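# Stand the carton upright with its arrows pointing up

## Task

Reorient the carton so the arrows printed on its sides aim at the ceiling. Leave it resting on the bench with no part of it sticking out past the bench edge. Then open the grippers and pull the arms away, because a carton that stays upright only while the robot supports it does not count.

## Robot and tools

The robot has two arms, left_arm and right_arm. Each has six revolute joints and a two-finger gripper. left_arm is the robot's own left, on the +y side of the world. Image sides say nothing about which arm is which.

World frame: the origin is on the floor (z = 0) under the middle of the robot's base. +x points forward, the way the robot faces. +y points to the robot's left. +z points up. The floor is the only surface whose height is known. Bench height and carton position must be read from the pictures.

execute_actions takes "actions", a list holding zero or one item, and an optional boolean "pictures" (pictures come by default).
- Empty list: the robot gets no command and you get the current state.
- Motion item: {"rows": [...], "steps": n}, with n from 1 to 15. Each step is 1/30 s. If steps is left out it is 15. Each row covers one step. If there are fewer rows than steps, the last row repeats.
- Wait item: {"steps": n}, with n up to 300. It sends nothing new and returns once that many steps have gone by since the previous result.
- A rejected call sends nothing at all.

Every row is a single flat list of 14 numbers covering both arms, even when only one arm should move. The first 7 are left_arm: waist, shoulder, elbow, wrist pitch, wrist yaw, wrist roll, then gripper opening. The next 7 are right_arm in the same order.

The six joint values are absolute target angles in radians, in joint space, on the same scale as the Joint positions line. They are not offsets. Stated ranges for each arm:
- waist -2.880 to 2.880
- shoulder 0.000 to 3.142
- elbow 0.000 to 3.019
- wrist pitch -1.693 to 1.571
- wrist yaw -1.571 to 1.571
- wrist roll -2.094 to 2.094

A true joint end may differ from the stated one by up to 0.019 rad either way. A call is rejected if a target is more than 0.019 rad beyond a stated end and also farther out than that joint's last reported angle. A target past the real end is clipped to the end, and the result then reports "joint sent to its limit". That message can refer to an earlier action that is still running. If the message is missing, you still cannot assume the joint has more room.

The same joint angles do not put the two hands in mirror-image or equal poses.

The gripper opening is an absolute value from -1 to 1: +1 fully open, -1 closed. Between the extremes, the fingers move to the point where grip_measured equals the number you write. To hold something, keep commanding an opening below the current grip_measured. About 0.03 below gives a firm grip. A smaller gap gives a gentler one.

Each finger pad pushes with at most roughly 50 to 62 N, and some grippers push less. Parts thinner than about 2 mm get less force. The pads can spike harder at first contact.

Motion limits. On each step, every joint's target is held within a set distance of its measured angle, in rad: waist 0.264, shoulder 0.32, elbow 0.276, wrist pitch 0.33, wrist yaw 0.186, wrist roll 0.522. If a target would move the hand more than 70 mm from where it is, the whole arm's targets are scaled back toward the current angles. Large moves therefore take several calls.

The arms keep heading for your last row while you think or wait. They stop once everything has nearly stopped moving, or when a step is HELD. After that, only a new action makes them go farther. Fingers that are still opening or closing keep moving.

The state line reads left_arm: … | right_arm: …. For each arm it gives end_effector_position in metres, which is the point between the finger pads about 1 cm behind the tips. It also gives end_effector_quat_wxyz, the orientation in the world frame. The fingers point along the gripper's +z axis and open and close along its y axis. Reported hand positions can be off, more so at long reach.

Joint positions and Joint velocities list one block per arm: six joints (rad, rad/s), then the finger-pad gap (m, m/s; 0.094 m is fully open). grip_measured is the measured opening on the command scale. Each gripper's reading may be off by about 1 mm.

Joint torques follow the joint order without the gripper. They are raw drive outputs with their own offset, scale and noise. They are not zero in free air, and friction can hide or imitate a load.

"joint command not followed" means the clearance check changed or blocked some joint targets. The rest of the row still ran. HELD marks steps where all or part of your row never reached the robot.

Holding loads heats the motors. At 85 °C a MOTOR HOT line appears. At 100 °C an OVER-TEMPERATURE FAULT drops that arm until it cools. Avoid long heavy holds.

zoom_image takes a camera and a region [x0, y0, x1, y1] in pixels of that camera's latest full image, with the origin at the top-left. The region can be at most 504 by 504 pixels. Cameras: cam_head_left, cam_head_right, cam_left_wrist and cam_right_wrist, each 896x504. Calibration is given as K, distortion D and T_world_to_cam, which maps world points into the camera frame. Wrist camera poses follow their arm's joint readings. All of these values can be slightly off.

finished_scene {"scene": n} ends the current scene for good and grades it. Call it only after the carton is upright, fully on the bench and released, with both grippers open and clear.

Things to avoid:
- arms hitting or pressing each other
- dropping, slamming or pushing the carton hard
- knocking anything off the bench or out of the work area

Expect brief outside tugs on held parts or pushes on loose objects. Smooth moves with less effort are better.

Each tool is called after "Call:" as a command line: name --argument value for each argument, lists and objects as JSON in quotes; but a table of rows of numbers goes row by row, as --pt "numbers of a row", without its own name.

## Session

Call:
execute_actions --actions '[]'

Scene clock: 0.00 s of 4200.00 s.
left_arm: end_effector_position=(+0.3227, +0.6875, +1.2795) grip_measured=+1.000 end_effector_quat_wxyz=(+0.476, -0.765, +0.406, +0.151) | right_arm: end_effector_position=(+0.1994, +0.0604, +1.2704) grip_measured=-0.979 end_effector_quat_wxyz=(-0.527, +0.421, +0.738, +0.023)
Joint positions: left_arm=[ 1.861  2.004  0.615  1.425 -0.525 -1.453  0.094] | right_arm=[-0.623  2.322  1.138 -0.402 -0.285  1.516  0.001]
Joint velocities: left_arm=[ 0.005  0.005  0.002  0.007  0.022 -0.037  0.   ] | right_arm=[-0.015 -0.005 -0.002  0.007  0.051 -0.022 -0.001]
Joint torques (N m, as the arm reports them, + toward a larger angle): no reading
Motor temperatures (°C, as the motors report them): left_arm=[28 27 27 29 28 25] | right_arm=[28 33 25 24 29 25]
camera_calibration (this result's frames):
cam_left_wrist: T_world_to_cam=[[0.747873, 0.224039, 0.624894, -1.19727], [0.427757, -0.882488, -0.195547, 0.725257], [0.507651, 0.413548, -0.755823, 0.643578], [0, 0, 0, 1]] pos_world=[0.258461, 0.642116, 1.37642]
cam_right_wrist: T_world_to_cam=[[-0.644796, -0.640643, 0.41691, -0.363796], [0.378391, 0.206374, 0.902347, -1.23202], [-0.664122, 0.739585, 0.109345, 0.0750542], [0, 0, 0, 1]] pos_world=[0.281457, -0.0343152, 1.25517]

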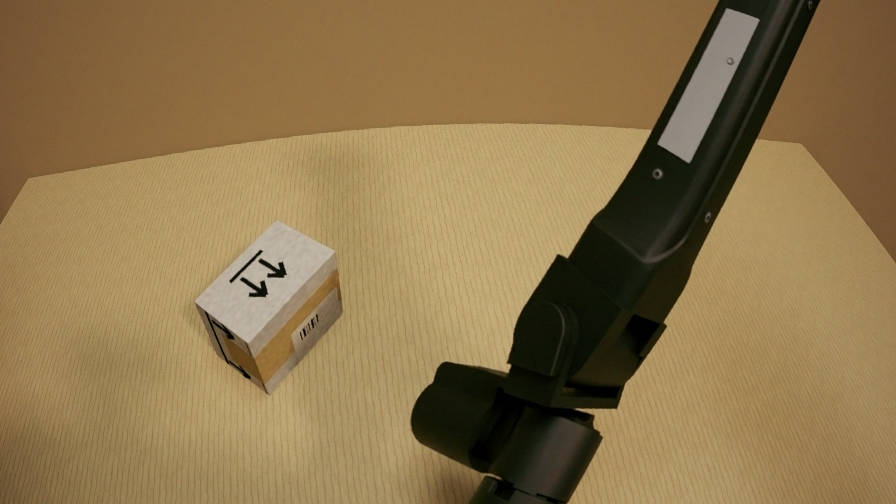

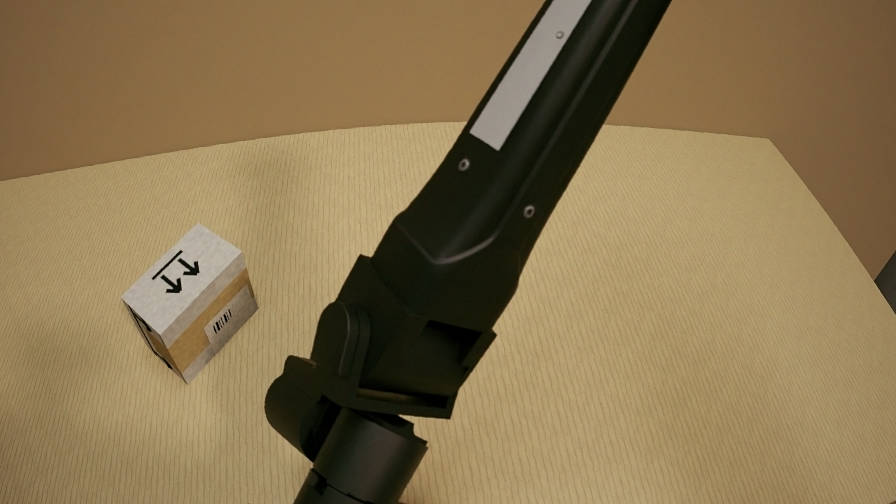

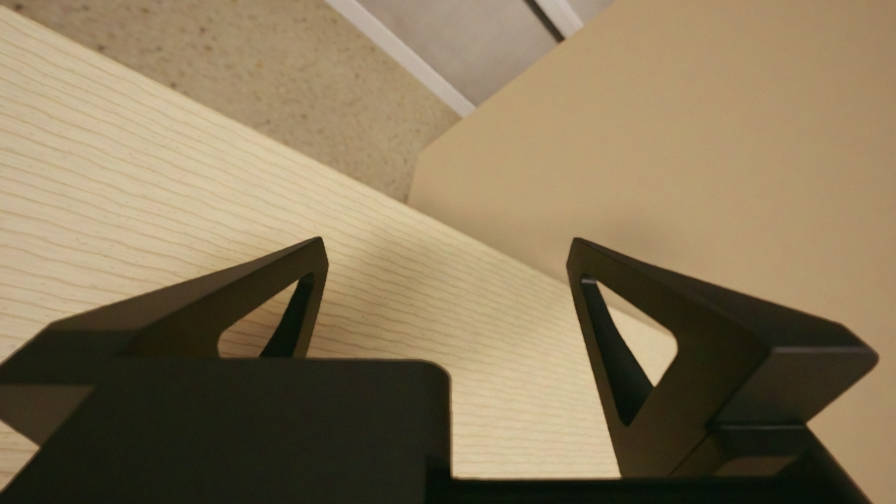

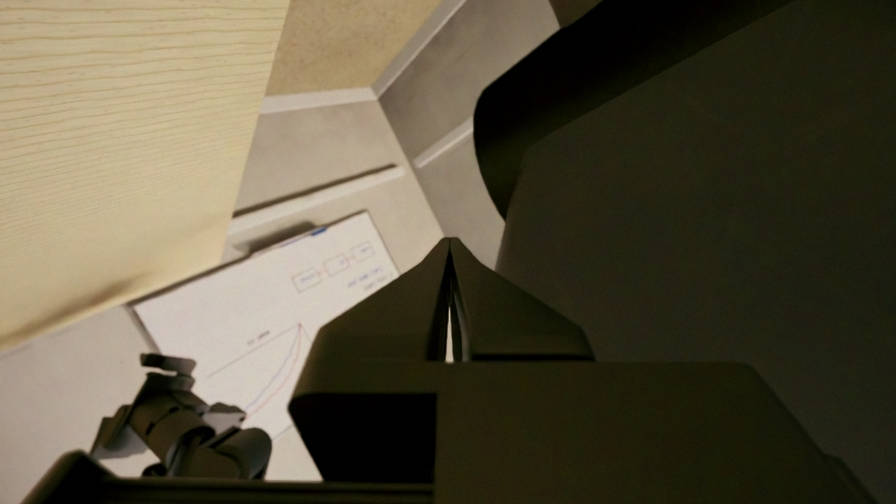

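Call:
execute_actions --actions '[{"rows":[[1.8,1.7,1.2,0.3,0.5,0.5,0.7,-0.75,1.9,1.15,0,0,1.2,-1]]}]' --pictures false

Call:
execute_actions --actions '[{"steps":25}]' --pictures false

Call:
execute_actions --actions '[{"rows":[[1.7,1.9,1.7,-0.85,1.05,2.08,0.7,-0.75,2.05,1.2,0.61,0,1.2,-1]]}]' --pictures false

Call:
execute_actions --actions '[{"steps":20}]'

Scene clock: 19.90 s of 4200.00 s.
left_arm: end_effector_position=(+0.6066, +0.7355, +1.2558) grip_measured=+0.702 end_effector_quat_wxyz=(+0.410, -0.544, +0.732, -0.008) | right_arm: end_effector_position=(+0.4644, +0.0538, +1.2797) grip_measured=-0.979 end_effector_quat_wxyz=(-0.230, +0.462, +0.825, +0.230)
Joint positions: left_arm=[ 1.839  1.784  1.103  0.806  0.096 -0.845  0.08 ] | right_arm=[-0.661  1.994  1.139 -0.074 -0.017  1.319  0.001]
Joint velocities: left_arm=[-0.063 -0.503  1.189 -2.567  2.103  2.308 -0.   ] | right_arm=[-0.21  -0.767  0.1    0.505  0.139 -0.476  0.   ]
Joint torques (N m, as the arm reports them, + toward a larger angle): left_arm=[  0.09 -19.41   1.34   1.33  -0.31   0.05] | right_arm=[ 10.28 -13.45   0.02   0.48  -0.25  -0.04]
Motor temperatures (°C, as the motors report them): left_arm=[28 28 28 29 28 25] | right_arm=[29 34 25 24 30 25]
Steps of this call (steps 1 to 90: nothing new was sent; then 16.40 s passed at rest; steps 91 to 105: all 15 steps of this action). Readings (joint positions):
91: left_arm=[1.861 1.998 0.621 1.406 -0.499 -1.428] | right_arm=[-0.623 2.316 1.136 -0.386 -0.259 1.503]
92: left_arm=[1.860 1.989 0.637 1.369 -0.467 -1.395] | right_arm=[-0.623 2.308 1.129 -0.357 -0.229 1.487]
94: left_arm=[1.857 1.960 0.692 1.298 -0.400 -1.329] | right_arm=[-0.626 2.278 1.125 -0.302 -0.171 1.459]
98: left_arm=[1.850 1.887 0.825 1.154 -0.258 -1.190] | right_arm=[-0.634 2.186 1.125 -0.207 -0.086 1.411]
105: the state above

Scene clock: 20.73 s of 4200.00 s.
left_arm: end_effector_position=(+0.6583, +0.6536, +1.2627) grip_measured=+0.703 end_effector_quat_wxyz=(+0.307, +0.064, +0.950, -0.007) | right_arm: end_effector_position=(+0.5678, +0.0016, +1.2946) grip_measured=-0.979 end_effector_quat_wxyz=(-0.127, +0.473, +0.826, +0.279)
Joint positions: left_arm=[1.799 1.676 1.207 0.317 0.5   0.48  0.08 ] | right_arm=[-0.74   1.868  1.152 -0.001 -0.001  1.211  0.001]
Joint velocities: left_arm=[-0.015 -0.015  0.012 -0.007 -0.022  0.11  -0.001] | right_arm=[-0.015 -0.005 -0.017 -0.002 -0.022  0.007  0.001]
Joint torques (N m, as the arm reports them, + toward a larger angle): left_arm=[  2.01 -16.86   1.98   0.51   0.27   0.06] | right_arm=[ 11.77 -11.39   0.7    0.69  -0.37  -0.09]
Motor temperatures (°C, as the motors report them): left_arm=[28 28 28 29 28 25] | right_arm=[29 34 25 24 30 25]
Steps of this call (steps 1 to 25: the robot went on to your last target). Readings (joint positions):
1: left_arm=[1.836 1.766 1.142 0.708 0.194 -0.750] | right_arm=[-0.669 1.968 1.143 -0.057 -0.012 1.303]
2: left_arm=[1.832 1.748 1.175 0.602 0.294 -0.651] | right_arm=[-0.679 1.943 1.146 -0.040 -0.008 1.286]
4: left_arm=[1.820 1.708 1.211 0.431 0.456 -0.453] | right_arm=[-0.703 1.901 1.154 -0.017 -0.004 1.258]
8: left_arm=[1.799 1.675 1.214 0.336 0.499 -0.057] | right_arm=[-0.737 1.866 1.166 -0.002 -0.001 1.229]
25: the state above

Scene clock: 21.23 s of 4200.00 s.
left_arm: end_effector_position=(+0.6801, +0.5019, +1.2515) grip_measured=+0.703 end_effector_quat_wxyz=(+0.356, +0.470, +0.743, -0.315) | right_arm: end_effector_position=(+0.6410, +0.0312, +1.2764) grip_measured=-0.979 end_effector_quat_wxyz=(+0.047, +0.510, +0.754, +0.412)
Joint positions: left_arm=[ 1.685  1.893  1.695 -0.819  1.05   1.781  0.08 ] | right_arm=[-0.74   2.04   1.197  0.595 -0.001  1.21   0.001]
Joint velocities: left_arm=[ 0.034  0.005 -0.007 -0.339  0.081  1.927 -0.001] | right_arm=[-0.015  0.005  0.007 -0.002  0.066 -0.007 -0.001]
Joint torques (N m, as the arm reports them, + toward a larger angle): left_arm=[  1.47 -20.3    3.76  -0.88   0.7    0.03] | right_arm=[ 12.58 -13.91   0.83   1.98  -0.37  -0.11]
Motor temperatures (°C, as the motors report them): left_arm=[28 28 28 29 28 25] | right_arm=[29 34 25 24 30 25]
Steps of this call (steps 1 to 15: all 15 steps of this action). Readings (joint positions):
1: left_arm=[1.797 1.683 1.224 0.278 0.554 0.528] | right_arm=[-0.740 1.879 1.153 0.056 -0.001 1.211]
2: left_arm=[1.794 1.702 1.267 0.209 0.619 0.591] | right_arm=[-0.740 1.906 1.162 0.165 -0.001 1.211]
4: left_arm=[1.775 1.765 1.392 0.056 0.769 0.738] | right_arm=[-0.740 1.976 1.196 0.384 -0.001 1.211]
8: left_arm=[1.718 1.890 1.667 -0.352 1.032 1.125] | right_arm=[-0.740 2.039 1.203 0.570 -0.001 1.210]
15: the state above

Scene clock: 21.90 s of 4200.00 s.
left_arm: end_effector_position=(+0.6770, +0.5043, +1.2519) grip_measured=+0.703 end_effector_quat_wxyz=(+0.394, +0.568, +0.672, -0.264) | right_arm: end_effector_position=(+0.6410, +0.0312, +1.2764) grip_measured=-0.979 end_effector_quat_wxyz=(+0.047, +0.510, +0.754, +0.412)
Joint positions: left_arm=[ 1.69   1.893  1.695 -0.834  1.05   2.069  0.08 ] | right_arm=[-0.74   2.04   1.197  0.595 -0.001  1.21   0.001]
Joint velocities: left_arm=[-0.005  0.005  0.012 -0.017 -0.051 -0.007 -0.   ] | right_arm=[-0.015 -0.005 -0.007  0.002 -0.007  0.007 -0.001]
Joint torques (N m, as the arm reports them, + toward a larger angle): left_arm=[  1.59 -19.43   3.7   -1.24   0.66   0.05] | right_arm=[ 12.69 -13.71   0.88   2.08  -0.38  -0.11]
Motor temperatures (°C, as the motors report them): left_arm=[28 28 28 29 28 25] | right_arm=[29 34 25 24 30 25]
Steps of this call (steps 1 to 20: the robot went on to your last target). Readings (joint positions):
1: left_arm=[1.686 1.893 1.695 -0.827 1.050 1.839] | right_arm=[-0.740 2.040 1.197 0.595 -0.001 1.210]
2: left_arm=[1.688 1.893 1.695 -0.829 1.050 1.886] | right_arm=[-0.740 2.040 1.197 0.595 -0.001 1.210]
4: left_arm=[1.689 1.893 1.695 -0.832 1.050 1.954] | right_arm=[-0.740 2.040 1.197 0.595 -0.001 1.210]
8: left_arm=[1.690 1.893 1.695 -0.834 1.050 2.024] | right_arm=[-0.740 2.040 1.197 0.595 -0.001 1.210]
20: the state above
camera_calibration (this result's frames):
cam_left_wrist: T_world_to_cam=[[-0.972231, -0.224033, -0.0676483, 0.85349], [-0.18671, 0.916831, -0.35293, 0.112267], [0.14109, -0.330499, -0.933201, 1.3641], [0, 0, 0, 1]] pos_world=[0.658291, 0.539111, 1.37033]
cam_right_wrist: T_world_to_cam=[[-0.734187, -0.134238, -0.665544, 1.32281], [-0.668141, 0.317042, 0.673106, -0.438562], [0.120649, 0.938864, -0.322458, 0.431132], [0, 0, 0, 1]] pos_world=[0.626152, -0.0881606, 1.31461]

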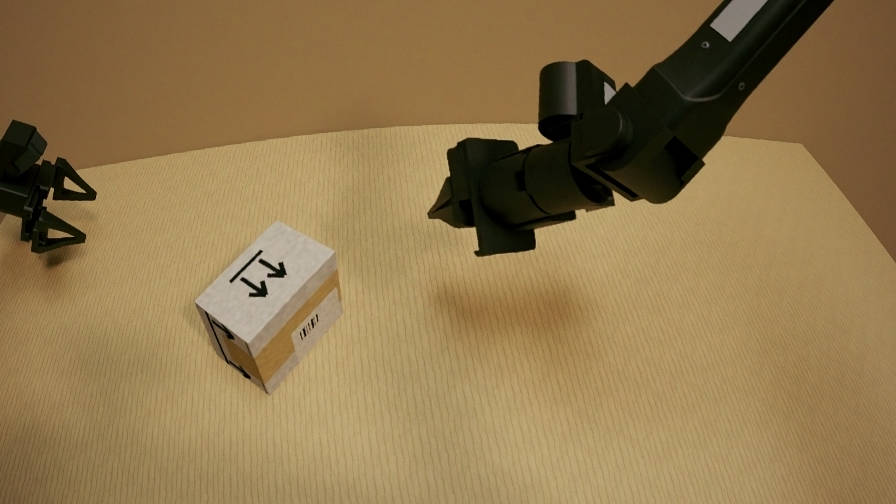

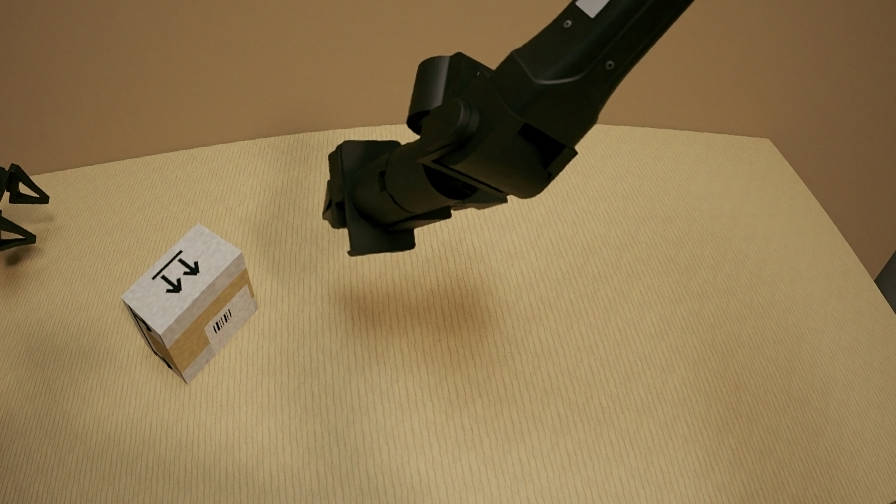

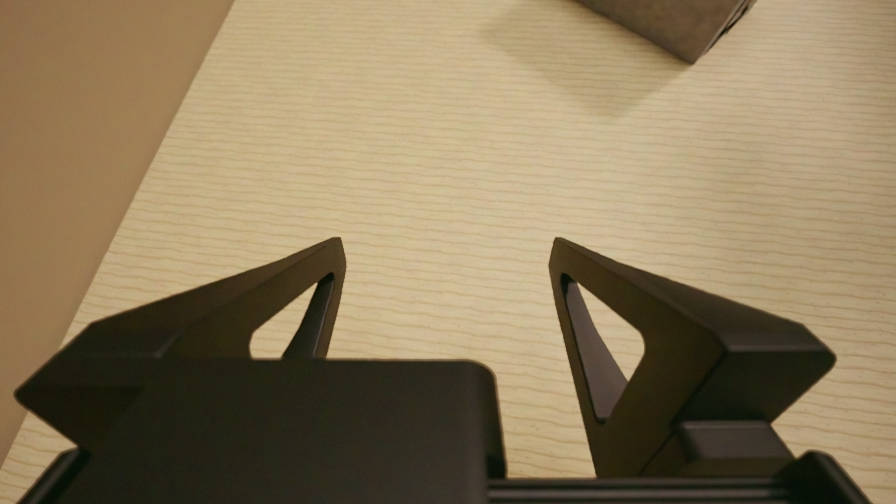

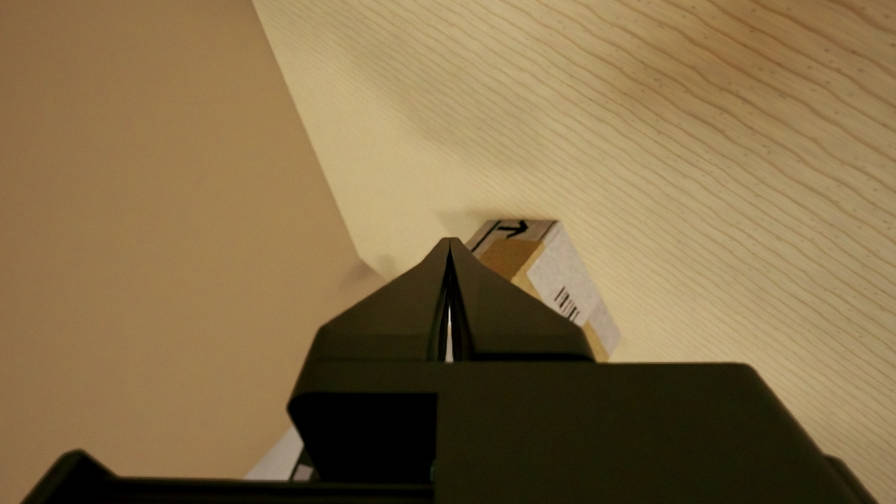

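Call:
execute_actions --actions '[{"rows":[[1.48,2.13,1.74,-0.85,1.1,2.08,0.7,-0.75,2.15,1.2,0.61,0,1.2,-1]]}]' --pictures false

Call:
execute_actions --actions '[{"rows":[[1.42,2.19,1.76,-0.85,1.1,2.08,0.7,-0.75,2.15,1.2,0.61,0,1.2,-1]]}]'

Scene clock: 25.20 s of 4200.00 s.
left_arm: end_effector_position=(+0.6427, +0.3257, +1.1861) grip_measured=+0.703 end_effector_quat_wxyz=(+0.420, +0.539, +0.611, -0.399) | right_arm: end_effector_position=(+0.5886, +0.0478, +1.2353) grip_measured=-0.979 end_effector_quat_wxyz=(+0.014, +0.505, +0.771, +0.388)
Joint positions: left_arm=[ 1.469  2.103  1.722 -0.834  1.098  2.072  0.08 ] | right_arm=[-0.74   2.138  1.198  0.603 -0.001  1.21   0.001]
Joint velocities: left_arm=[-0.327  0.474 -0.022 -0.022  0.007 -0.022 -0.   ] | right_arm=[-0.015 -0.015  0.002 -0.002 -0.051  0.007 -0.001]
Joint torques (N m, as the arm reports them, + toward a larger angle): left_arm=[ -1.17 -18.97   3.12  -1.45   0.78   0.05] | right_arm=[ 12.94 -12.98  -0.13   1.45  -0.38  -0.1 ]
Motor temperatures (°C, as the motors report them): left_arm=[28 29 28 29 28 25] | right_arm=[29 35 25 24 30 25]
Steps of this call (steps 1 to 15: the robot went on to your last target; steps 16 to 84: nothing new was sent; steps 85 to 99: all 15 steps of this action). Readings (joint positions):
85: left_arm=[1.686 1.896 1.695 -0.834 1.058 2.072] | right_arm=[-0.740 2.045 1.197 0.596 -0.001 1.210]
86: left_arm=[1.682 1.901 1.698 -0.834 1.066 2.072] | right_arm=[-0.740 2.053 1.203 0.601 -0.001 1.210]
88: left_arm=[1.659 1.917 1.702 -0.834 1.077 2.072] | right_arm=[-0.740 2.079 1.208 0.603 -0.001 1.210]
92: left_arm=[1.590 1.969 1.705 -0.834 1.091 2.072] | right_arm=[-0.740 2.125 1.202 0.603 -0.001 1.210]
99: the state above

Scene clock: 25.70 s of 4200.00 s.
left_arm: end_effector_position=(+0.6439, +0.2881, +1.1806) grip_measured=+0.702 end_effector_quat_wxyz=(+0.426, +0.543, +0.592, -0.417) | right_arm: end_effector_position=(+0.5886, +0.0478, +1.2353) grip_measured=-0.979 end_effector_quat_wxyz=(+0.014, +0.505, +0.771, +0.388)
Joint positions: left_arm=[ 1.417  2.141  1.751 -0.835  1.099  2.074  0.08 ] | right_arm=[-0.74   2.138  1.198  0.603 -0.001  1.21   0.001]
Joint velocities: left_arm=[-0.015 -0.005 -0.007  0.007  0.11  -0.022  0.   ] | right_arm=[-0.005 -0.005 -0.002  0.007 -0.007 -0.066 -0.001]
Joint torques (N m, as the arm reports them, + toward a larger angle): left_arm=[ -4.44 -15.44   2.3   -1.48   0.74   0.04] | right_arm=[ 12.89 -13.05  -0.06   1.49  -0.37  -0.11]
Motor temperatures (°C, as the motors report them): left_arm=[28 29 28 29 28 25] | right_arm=[29 35 25 24 30 25]
Steps of this call (steps 1 to 15: all 15 steps of this action). Readings (joint positions):
1: left_arm=[1.457 2.122 1.723 -0.835 1.098 2.073] | right_arm=[-0.740 2.138 1.198 0.603 -0.001 1.210]
2: left_arm=[1.448 2.135 1.727 -0.832 1.089 2.073] | right_arm=[-0.740 2.138 1.198 0.603 -0.001 1.210]
4: left_arm=[1.435 2.136 1.741 -0.835 1.098 2.074] | right_arm=[-0.740 2.138 1.198 0.603 -0.001 1.210]
8: left_arm=[1.418 2.141 1.751 -0.835 1.099 2.074] | right_arm=[-0.740 2.138 1.198 0.603 -0.001 1.210]
15: the state above
camera_calibration (this result's frames):
cam_left_wrist: T_world_to_cam=[[-0.996182, -0.0657462, 0.05744, 0.590197], [-0.0871158, 0.791721, -0.604639, 0.548252], [-0.00572367, -0.607335, -0.794425, 1.24122], [0, 0, 0, 1]] pos_world=[0.642809, 0.358577, 1.28365]
cam_right_wrist: T_world_to_cam=[[-0.771424, -0.182858, -0.609482, 1.2142], [-0.634368, 0.295997, 0.714117, -0.520661], [0.0498222, 0.937523, -0.344338, 0.477445], [0, 0, 0, 1]] pos_world=[0.582585, -0.0714747, 1.27625]

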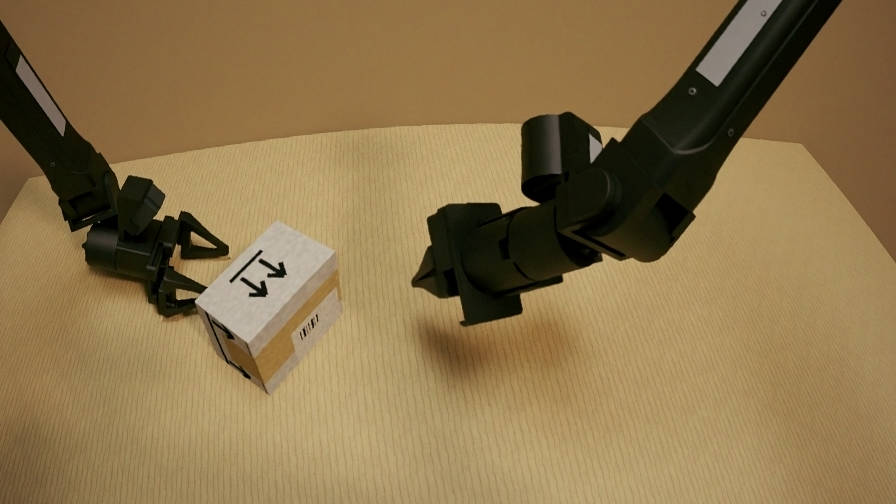

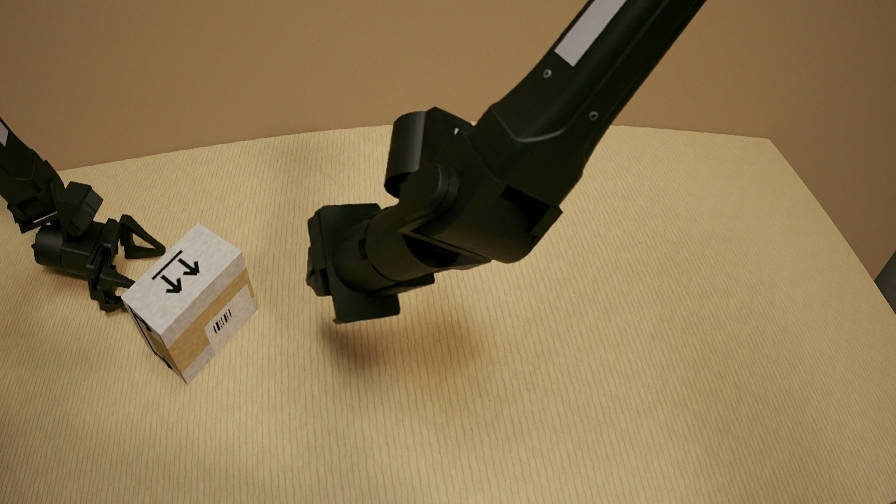

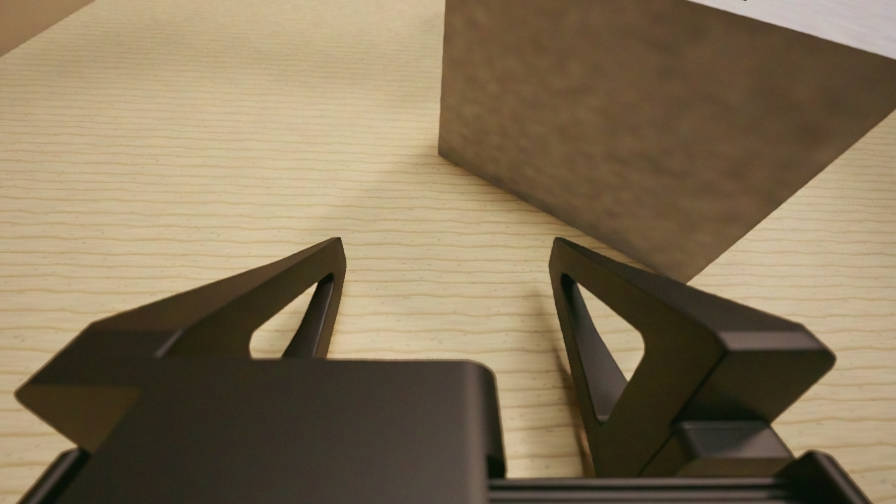

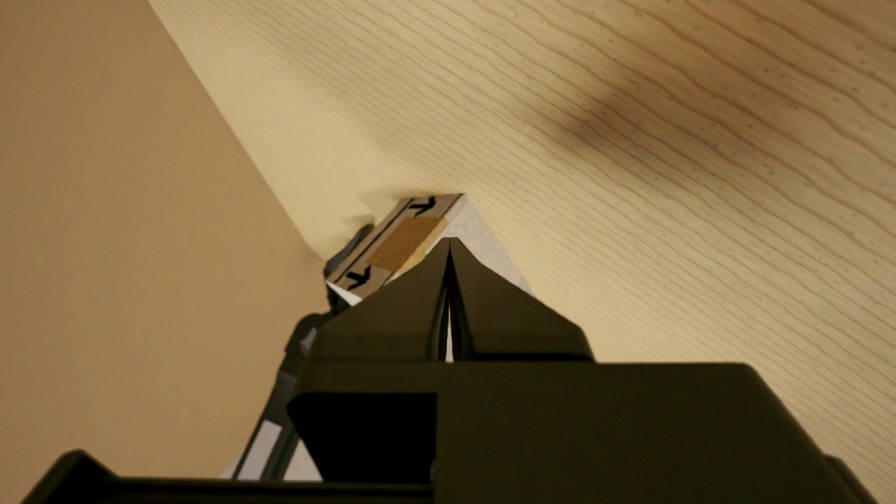

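Call:
execute_actions --actions '[{"rows":[[1.42,2.09,1.64,-0.8,1.03,2.08,0.7,-0.75,2.15,1.2,0.61,0,1.2,-1]]}]' --pictures false

Call:
execute_actions --actions '[{"rows":[[1.34,2.14,1.65,-0.8,1.0,2.08,0.7,-0.75,2.15,1.2,0.61,0,1.2,-1]]}]' --pictures false

Call:
execute_actions --actions '[{"rows":[[1.26,2.18,1.67,-0.8,0.97,2.08,0.7,-0.75,2.15,1.2,0.61,0,1.2,-1]]}]'

Scene clock: 30.47 s of 4200.00 s.
left_arm: end_effector_position=(+0.6045, +0.2824, +1.1818) grip_measured=+0.702 end_effector_quat_wxyz=(+0.387, +0.549, +0.603, -0.430) | right_arm: end_effector_position=(+0.5886, +0.0478, +1.2353) grip_measured=-0.979 end_effector_quat_wxyz=(+0.014, +0.505, +0.771, +0.388)
Joint positions: left_arm=[ 1.417  2.105  1.641 -0.816  1.031  2.074  0.08 ] | right_arm=[-0.74   2.138  1.198  0.603 -0.001  1.21   0.001]
Joint velocities: left_arm=[ 0.005 -0.024  0.007 -0.007 -0.051  0.081 -0.001] | right_arm=[-0.005 -0.015 -0.037  0.017 -0.051 -0.066  0.   ]
Joint torques (N m, as the arm reports them, + toward a larger angle): left_arm=[ -4.8  -18.76   0.85  -0.18   0.61   0.05] | right_arm=[ 12.73 -13.11  -0.02   1.49  -0.38  -0.1 ]
Motor temperatures (°C, as the motors report them): left_arm=[28 29 28 29 29 25] | right_arm=[29 35 25 24 30 25]
Steps of this call (steps 1 to 15: the robot went on to your last target; steps 16 to 90: nothing new was sent; then 1.27 s passed at rest; steps 91 to 105: all 15 steps of this action). Readings (joint positions):
91: left_arm=[1.417 2.137 1.739 -0.828 1.068 2.074] | right_arm=[-0.740 2.138 1.198 0.603 -0.001 1.210]
92: left_arm=[1.417 2.125 1.712 -0.818 1.046 2.074] | right_arm=[-0.740 2.138 1.198 0.603 -0.001 1.210]
94: left_arm=[1.417 2.107 1.664 -0.816 1.034 2.074] | right_arm=[-0.740 2.138 1.198 0.603 -0.001 1.210]
98: left_arm=[1.417 2.105 1.641 -0.816 1.031 2.074] | right_arm=[-0.740 2.138 1.198 0.603 -0.001 1.210]
105: the state above

Scene clock: 30.97 s of 4200.00 s.
left_arm: end_effector_position=(+0.6069, +0.2326, +1.1930) grip_measured=+0.702 end_effector_quat_wxyz=(+0.386, +0.569, +0.573, -0.446) | right_arm: end_effector_position=(+0.5886, +0.0478, +1.2353) grip_measured=-0.979 end_effector_quat_wxyz=(+0.014, +0.505, +0.771, +0.388)
Joint positions: left_arm=[ 1.338  2.107  1.641 -0.814  0.998  2.076  0.08 ] | right_arm=[-0.74   2.138  1.198  0.603 -0.001  1.21   0.001]
Joint velocities: left_arm=[ 0.005 -0.015 -0.007 -0.002 -0.037 -0.022  0.001] | right_arm=[-0.005 -0.015  0.002 -0.007  0.022  0.022  0.001]
Joint torques (N m, as the arm reports them, + toward a larger angle): left_arm=[ -6.08 -15.47   1.6   -0.26   0.75   0.04] | right_arm=[ 12.91 -13.07  -0.02   1.49  -0.38  -0.1 ]
Motor temperatures (°C, as the motors report them): left_arm=[28 29 28 29 29 25] | right_arm=[29 35 25 24 30 25]
Steps of this call (steps 1 to 15: all 15 steps of this action). Readings (joint positions):
1: left_arm=[1.414 2.105 1.641 -0.816 1.017 2.074] | right_arm=[-0.740 2.138 1.198 0.603 -0.001 1.210]
2: left_arm=[1.410 2.105 1.641 -0.816 1.007 2.074] | right_arm=[-0.740 2.138 1.198 0.603 -0.001 1.210]
4: left_arm=[1.391 2.107 1.641 -0.816 1.002 2.074] | right_arm=[-0.740 2.138 1.198 0.603 -0.001 1.210]
8: left_arm=[1.352 2.107 1.641 -0.814 0.997 2.075] | right_arm=[-0.740 2.138 1.198 0.603 -0.001 1.210]
15: the state above

Scene clock: 31.47 s of 4200.00 s.
left_arm: end_effector_position=(+0.5974, +0.1793, +1.1896) grip_measured=+0.702 end_effector_quat_wxyz=(+0.380, +0.582, +0.545, -0.469) | right_arm: end_effector_position=(+0.5886, +0.0478, +1.2353) grip_measured=-0.979 end_effector_quat_wxyz=(+0.014, +0.505, +0.771, +0.388)
Joint positions: left_arm=[ 1.261  2.154  1.667 -0.813  0.97   2.076  0.08 ] | right_arm=[-0.74   2.138  1.198  0.603 -0.001  1.21   0.001]
Joint velocities: left_arm=[ 0.005  0.005  0.007 -0.002 -0.051 -0.066 -0.001] | right_arm=[-0.015 -0.015 -0.007 -0.017 -0.051  0.022 -0.   ]
Joint torques (N m, as the arm reports them, + toward a larger angle): left_arm=[ -8.03 -15.55   1.1   -0.42   0.69   0.03] | right_arm=[ 12.91 -13.23   0.02   1.49  -0.38  -0.1 ]
Motor temperatures (°C, as the motors report them): left_arm=[28 29 28 29 29 25] | right_arm=[30 35 25 24 30 25]
Steps of this call (steps 1 to 15: all 15 steps of this action). Readings (joint positions):
1: left_arm=[1.333 2.109 1.643 -0.814 0.986 2.076] | right_arm=[-0.740 2.138 1.198 0.603 -0.001 1.210]
2: left_arm=[1.330 2.114 1.650 -0.814 0.977 2.076] | right_arm=[-0.740 2.138 1.198 0.603 -0.001 1.210]
4: left_arm=[1.314 2.125 1.664 -0.814 0.971 2.076] | right_arm=[-0.740 2.138 1.198 0.603 -0.001 1.210]
8: left_arm=[1.280 2.142 1.667 -0.813 0.970 2.076] | right_arm=[-0.740 2.138 1.198 0.603 -0.001 1.210]
15: the state above
camera_calibration (this result's frames):
cam_left_wrist: T_world_to_cam=[[-0.98867, 0.115365, 0.0960306, 0.453316], [0.0317823, 0.78615, -0.617218, 0.5807], [-0.1467, -0.607173, -0.78091, 1.25008], [0, 0, 0, 1]] pos_world=[0.61311, 0.250199, 1.29108]
cam_right_wrist: T_world_to_cam=[[-0.771424, -0.182858, -0.609482, 1.2142], [-0.634368, 0.295997, 0.714117, -0.520661], [0.0498222, 0.937523, -0.344338, 0.477445], [0, 0, 0, 1]] pos_world=[0.582585, -0.0714747, 1.27625]

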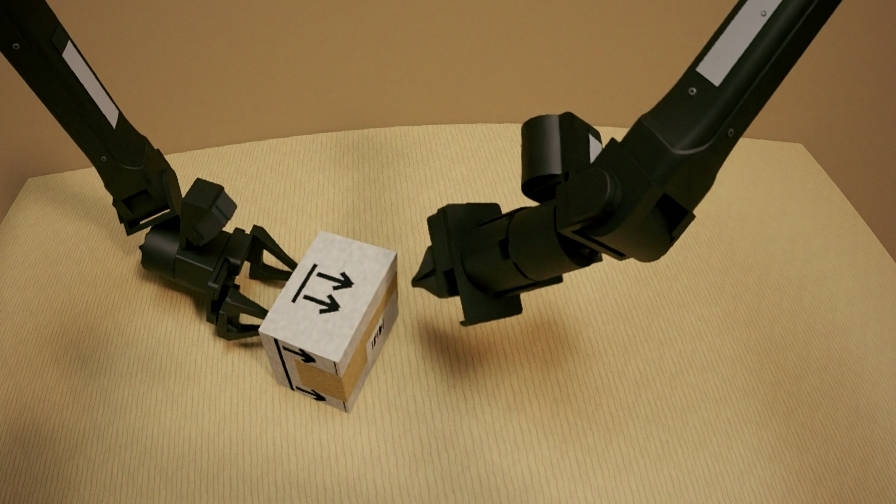

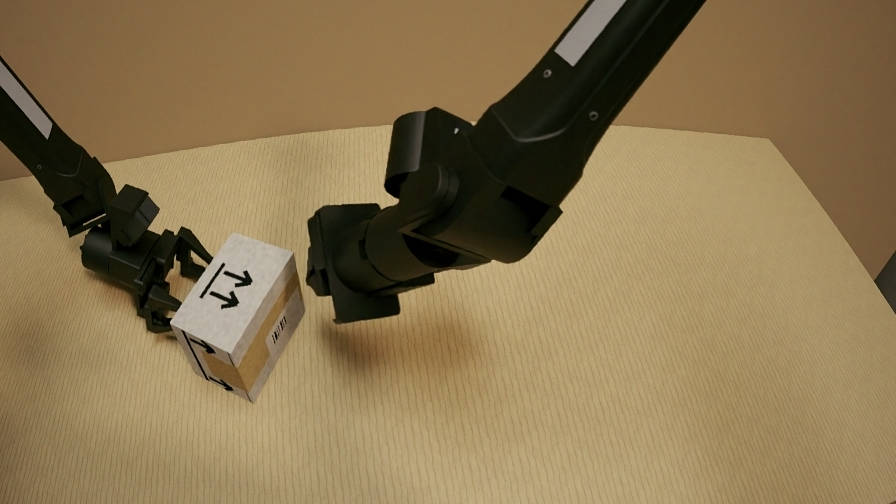

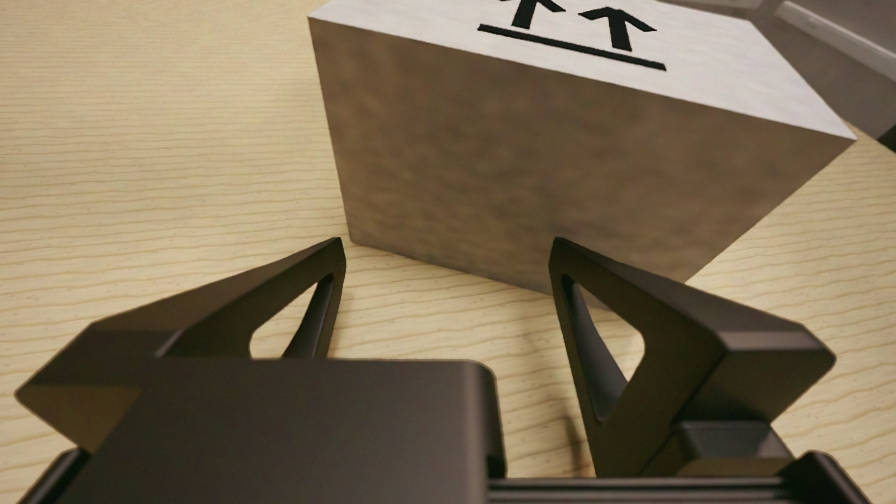

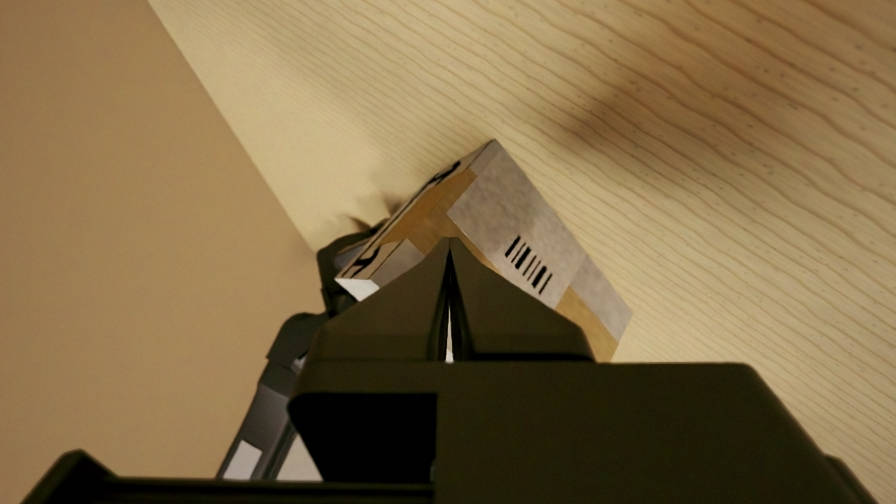

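Call:
execute_actions --actions '[{"rows":[[1.27,2.2,1.62,-0.72,0.93,2.08,0.7,-0.73,2.21,1.226,0.574,0,1.2,-1]]}]' --pictures false

Call:
execute_actions --actions '[{"rows":[[1.27,2.2,1.62,-0.72,0.93,2.08,0.7,-0.68,2.23,1.25,0.574,0,1.2,-1]]}]'

Scene clock: 35.47 s of 4200.00 s.
left_arm: end_effector_position=(+0.5855, +0.1782, +1.1752) grip_measured=+0.702 end_effector_quat_wxyz=(+0.375, +0.601, +0.545, -0.449) | right_arm: end_effector_position=(+0.5738, +0.0570, +1.2172) grip_measured=-0.979 end_effector_quat_wxyz=(+0.000, +0.502, +0.778, +0.378)
Joint positions: left_arm=[ 1.262  2.159  1.632 -0.735  0.931  2.076  0.08 ] | right_arm=[-0.74   2.184  1.225  0.584 -0.001  1.21   0.001]
Joint velocities: left_arm=[-0.005  0.005  0.007 -0.007 -0.051 -0.037 -0.   ] | right_arm=[-0.005 -0.024 -0.012 -0.002 -0.051  0.037  0.   ]
Joint torques (N m, as the arm reports them, + toward a larger angle): left_arm=[ -7.1  -14.39  -0.45  -0.15   0.65   0.04] | right_arm=[ 14.73 -11.61  -0.35   0.73  -0.37  -0.11]
Motor temperatures (°C, as the motors report them): left_arm=[28 29 28 29 29 25] | right_arm=[30 35 25 24 30 25]
Steps of this call (steps 1 to 15: the robot went on to your last target; steps 16 to 90: nothing new was sent; then 0.50 s passed at rest; steps 91 to 105: all 15 steps of this action). Readings (joint positions):
91: left_arm=[1.261 2.154 1.661 -0.797 0.953 2.076] | right_arm=[-0.740 2.141 1.200 0.600 -0.001 1.210]
92: left_arm=[1.261 2.154 1.654 -0.772 0.942 2.076] | right_arm=[-0.740 2.146 1.208 0.596 -0.001 1.210]
94: left_arm=[1.262 2.157 1.640 -0.747 0.934 2.076] | right_arm=[-0.740 2.161 1.222 0.591 -0.001 1.210]
98: left_arm=[1.262 2.159 1.632 -0.735 0.931 2.076] | right_arm=[-0.740 2.180 1.225 0.586 -0.001 1.210]
105: the state above

Scene clock: 35.97 s of 4200.00 s.
left_arm: end_effector_position=(+0.5853, +0.1783, +1.1749) grip_measured=+0.702 end_effector_quat_wxyz=(+0.374, +0.601, +0.545, -0.449) | right_arm: end_effector_position=(+0.5729, +0.0822, +1.2303) grip_measured=-0.979 end_effector_quat_wxyz=(-0.002, +0.492, +0.778, +0.391)
Joint positions: left_arm=[ 1.262  2.159  1.632 -0.735  0.929  2.076  0.08 ] | right_arm=[-0.701  2.195  1.244  0.584  0.005  1.21   0.001]
Joint velocities: left_arm=[ 0.005 -0.015  0.002  0.002  0.022 -0.022 -0.001] | right_arm=[-0.005 -0.024 -0.012  0.007  0.022 -0.007 -0.001]
Joint torques (N m, as the arm reports them, + toward a larger angle): left_arm=[ -6.93 -14.11  -0.54  -0.18   0.75   0.02] | right_arm=[ 15.93 -10.89   0.26   0.75  -0.65  -0.1 ]
Motor temperatures (°C, as the motors report them): left_arm=[28 29 28 29 29 25] | right_arm=[30 35 25 24 30 25]
Steps of this call (steps 1 to 15: all 15 steps of this action). Readings (joint positions):
1: left_arm=[1.262 2.159 1.632 -0.735 0.931 2.076] | right_arm=[-0.737 2.185 1.227 0.584 -0.001 1.210]
2: left_arm=[1.262 2.159 1.632 -0.735 0.931 2.076] | right_arm=[-0.735 2.188 1.232 0.584 -0.000 1.210]
4: left_arm=[1.262 2.159 1.632 -0.735 0.931 2.076] | right_arm=[-0.722 2.194 1.241 0.584 -0.000 1.210]
8: left_arm=[1.262 2.159 1.632 -0.735 0.929 2.076] | right_arm=[-0.703 2.195 1.244 0.584 0.005 1.210]
15: the state above
camera_calibration (this result's frames):
cam_left_wrist: T_world_to_cam=[[-0.990171, 0.123234, 0.0661373, 0.477519], [0.0621577, 0.811364, -0.581228, 0.508247], [-0.125288, -0.571404, -0.811049, 1.25279], [0, 0, 0, 1]] pos_world=[0.598195, 0.244632, 1.2799]
cam_right_wrist: T_world_to_cam=[[-0.771542, -0.203421, -0.60278, 1.19885], [-0.636121, 0.259419, 0.726672, -0.548719], [0.00855222, 0.944098, -0.329553, 0.449124], [0, 0, 0, 1]] pos_world=[0.572069, -0.0377983, 1.26939]

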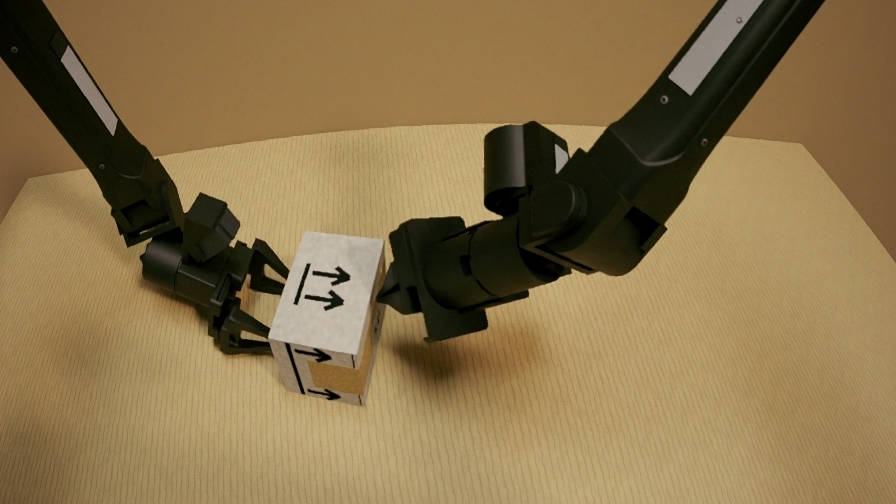

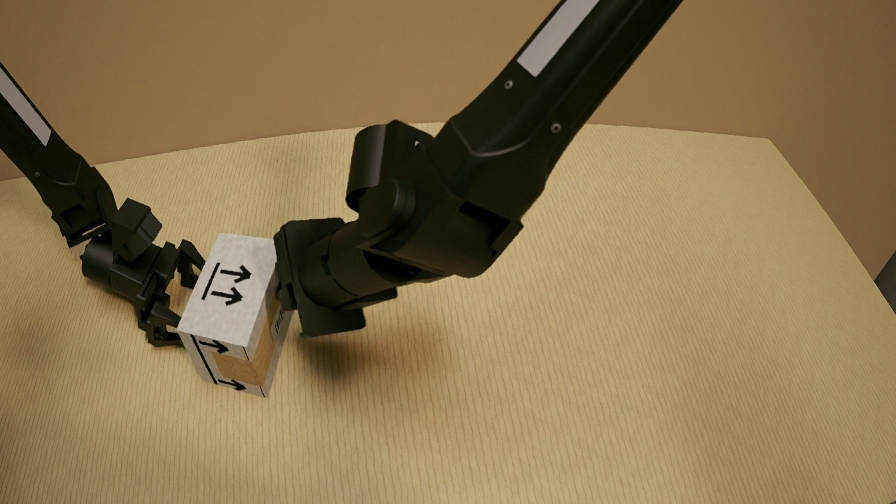

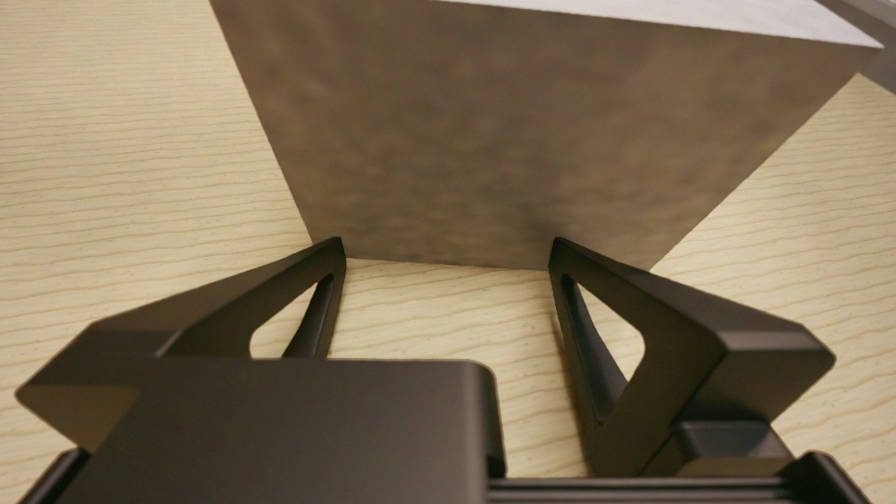

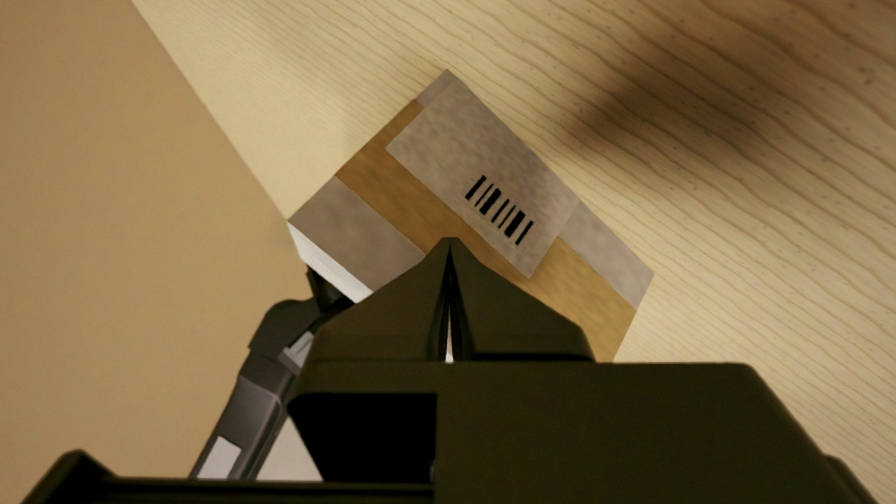

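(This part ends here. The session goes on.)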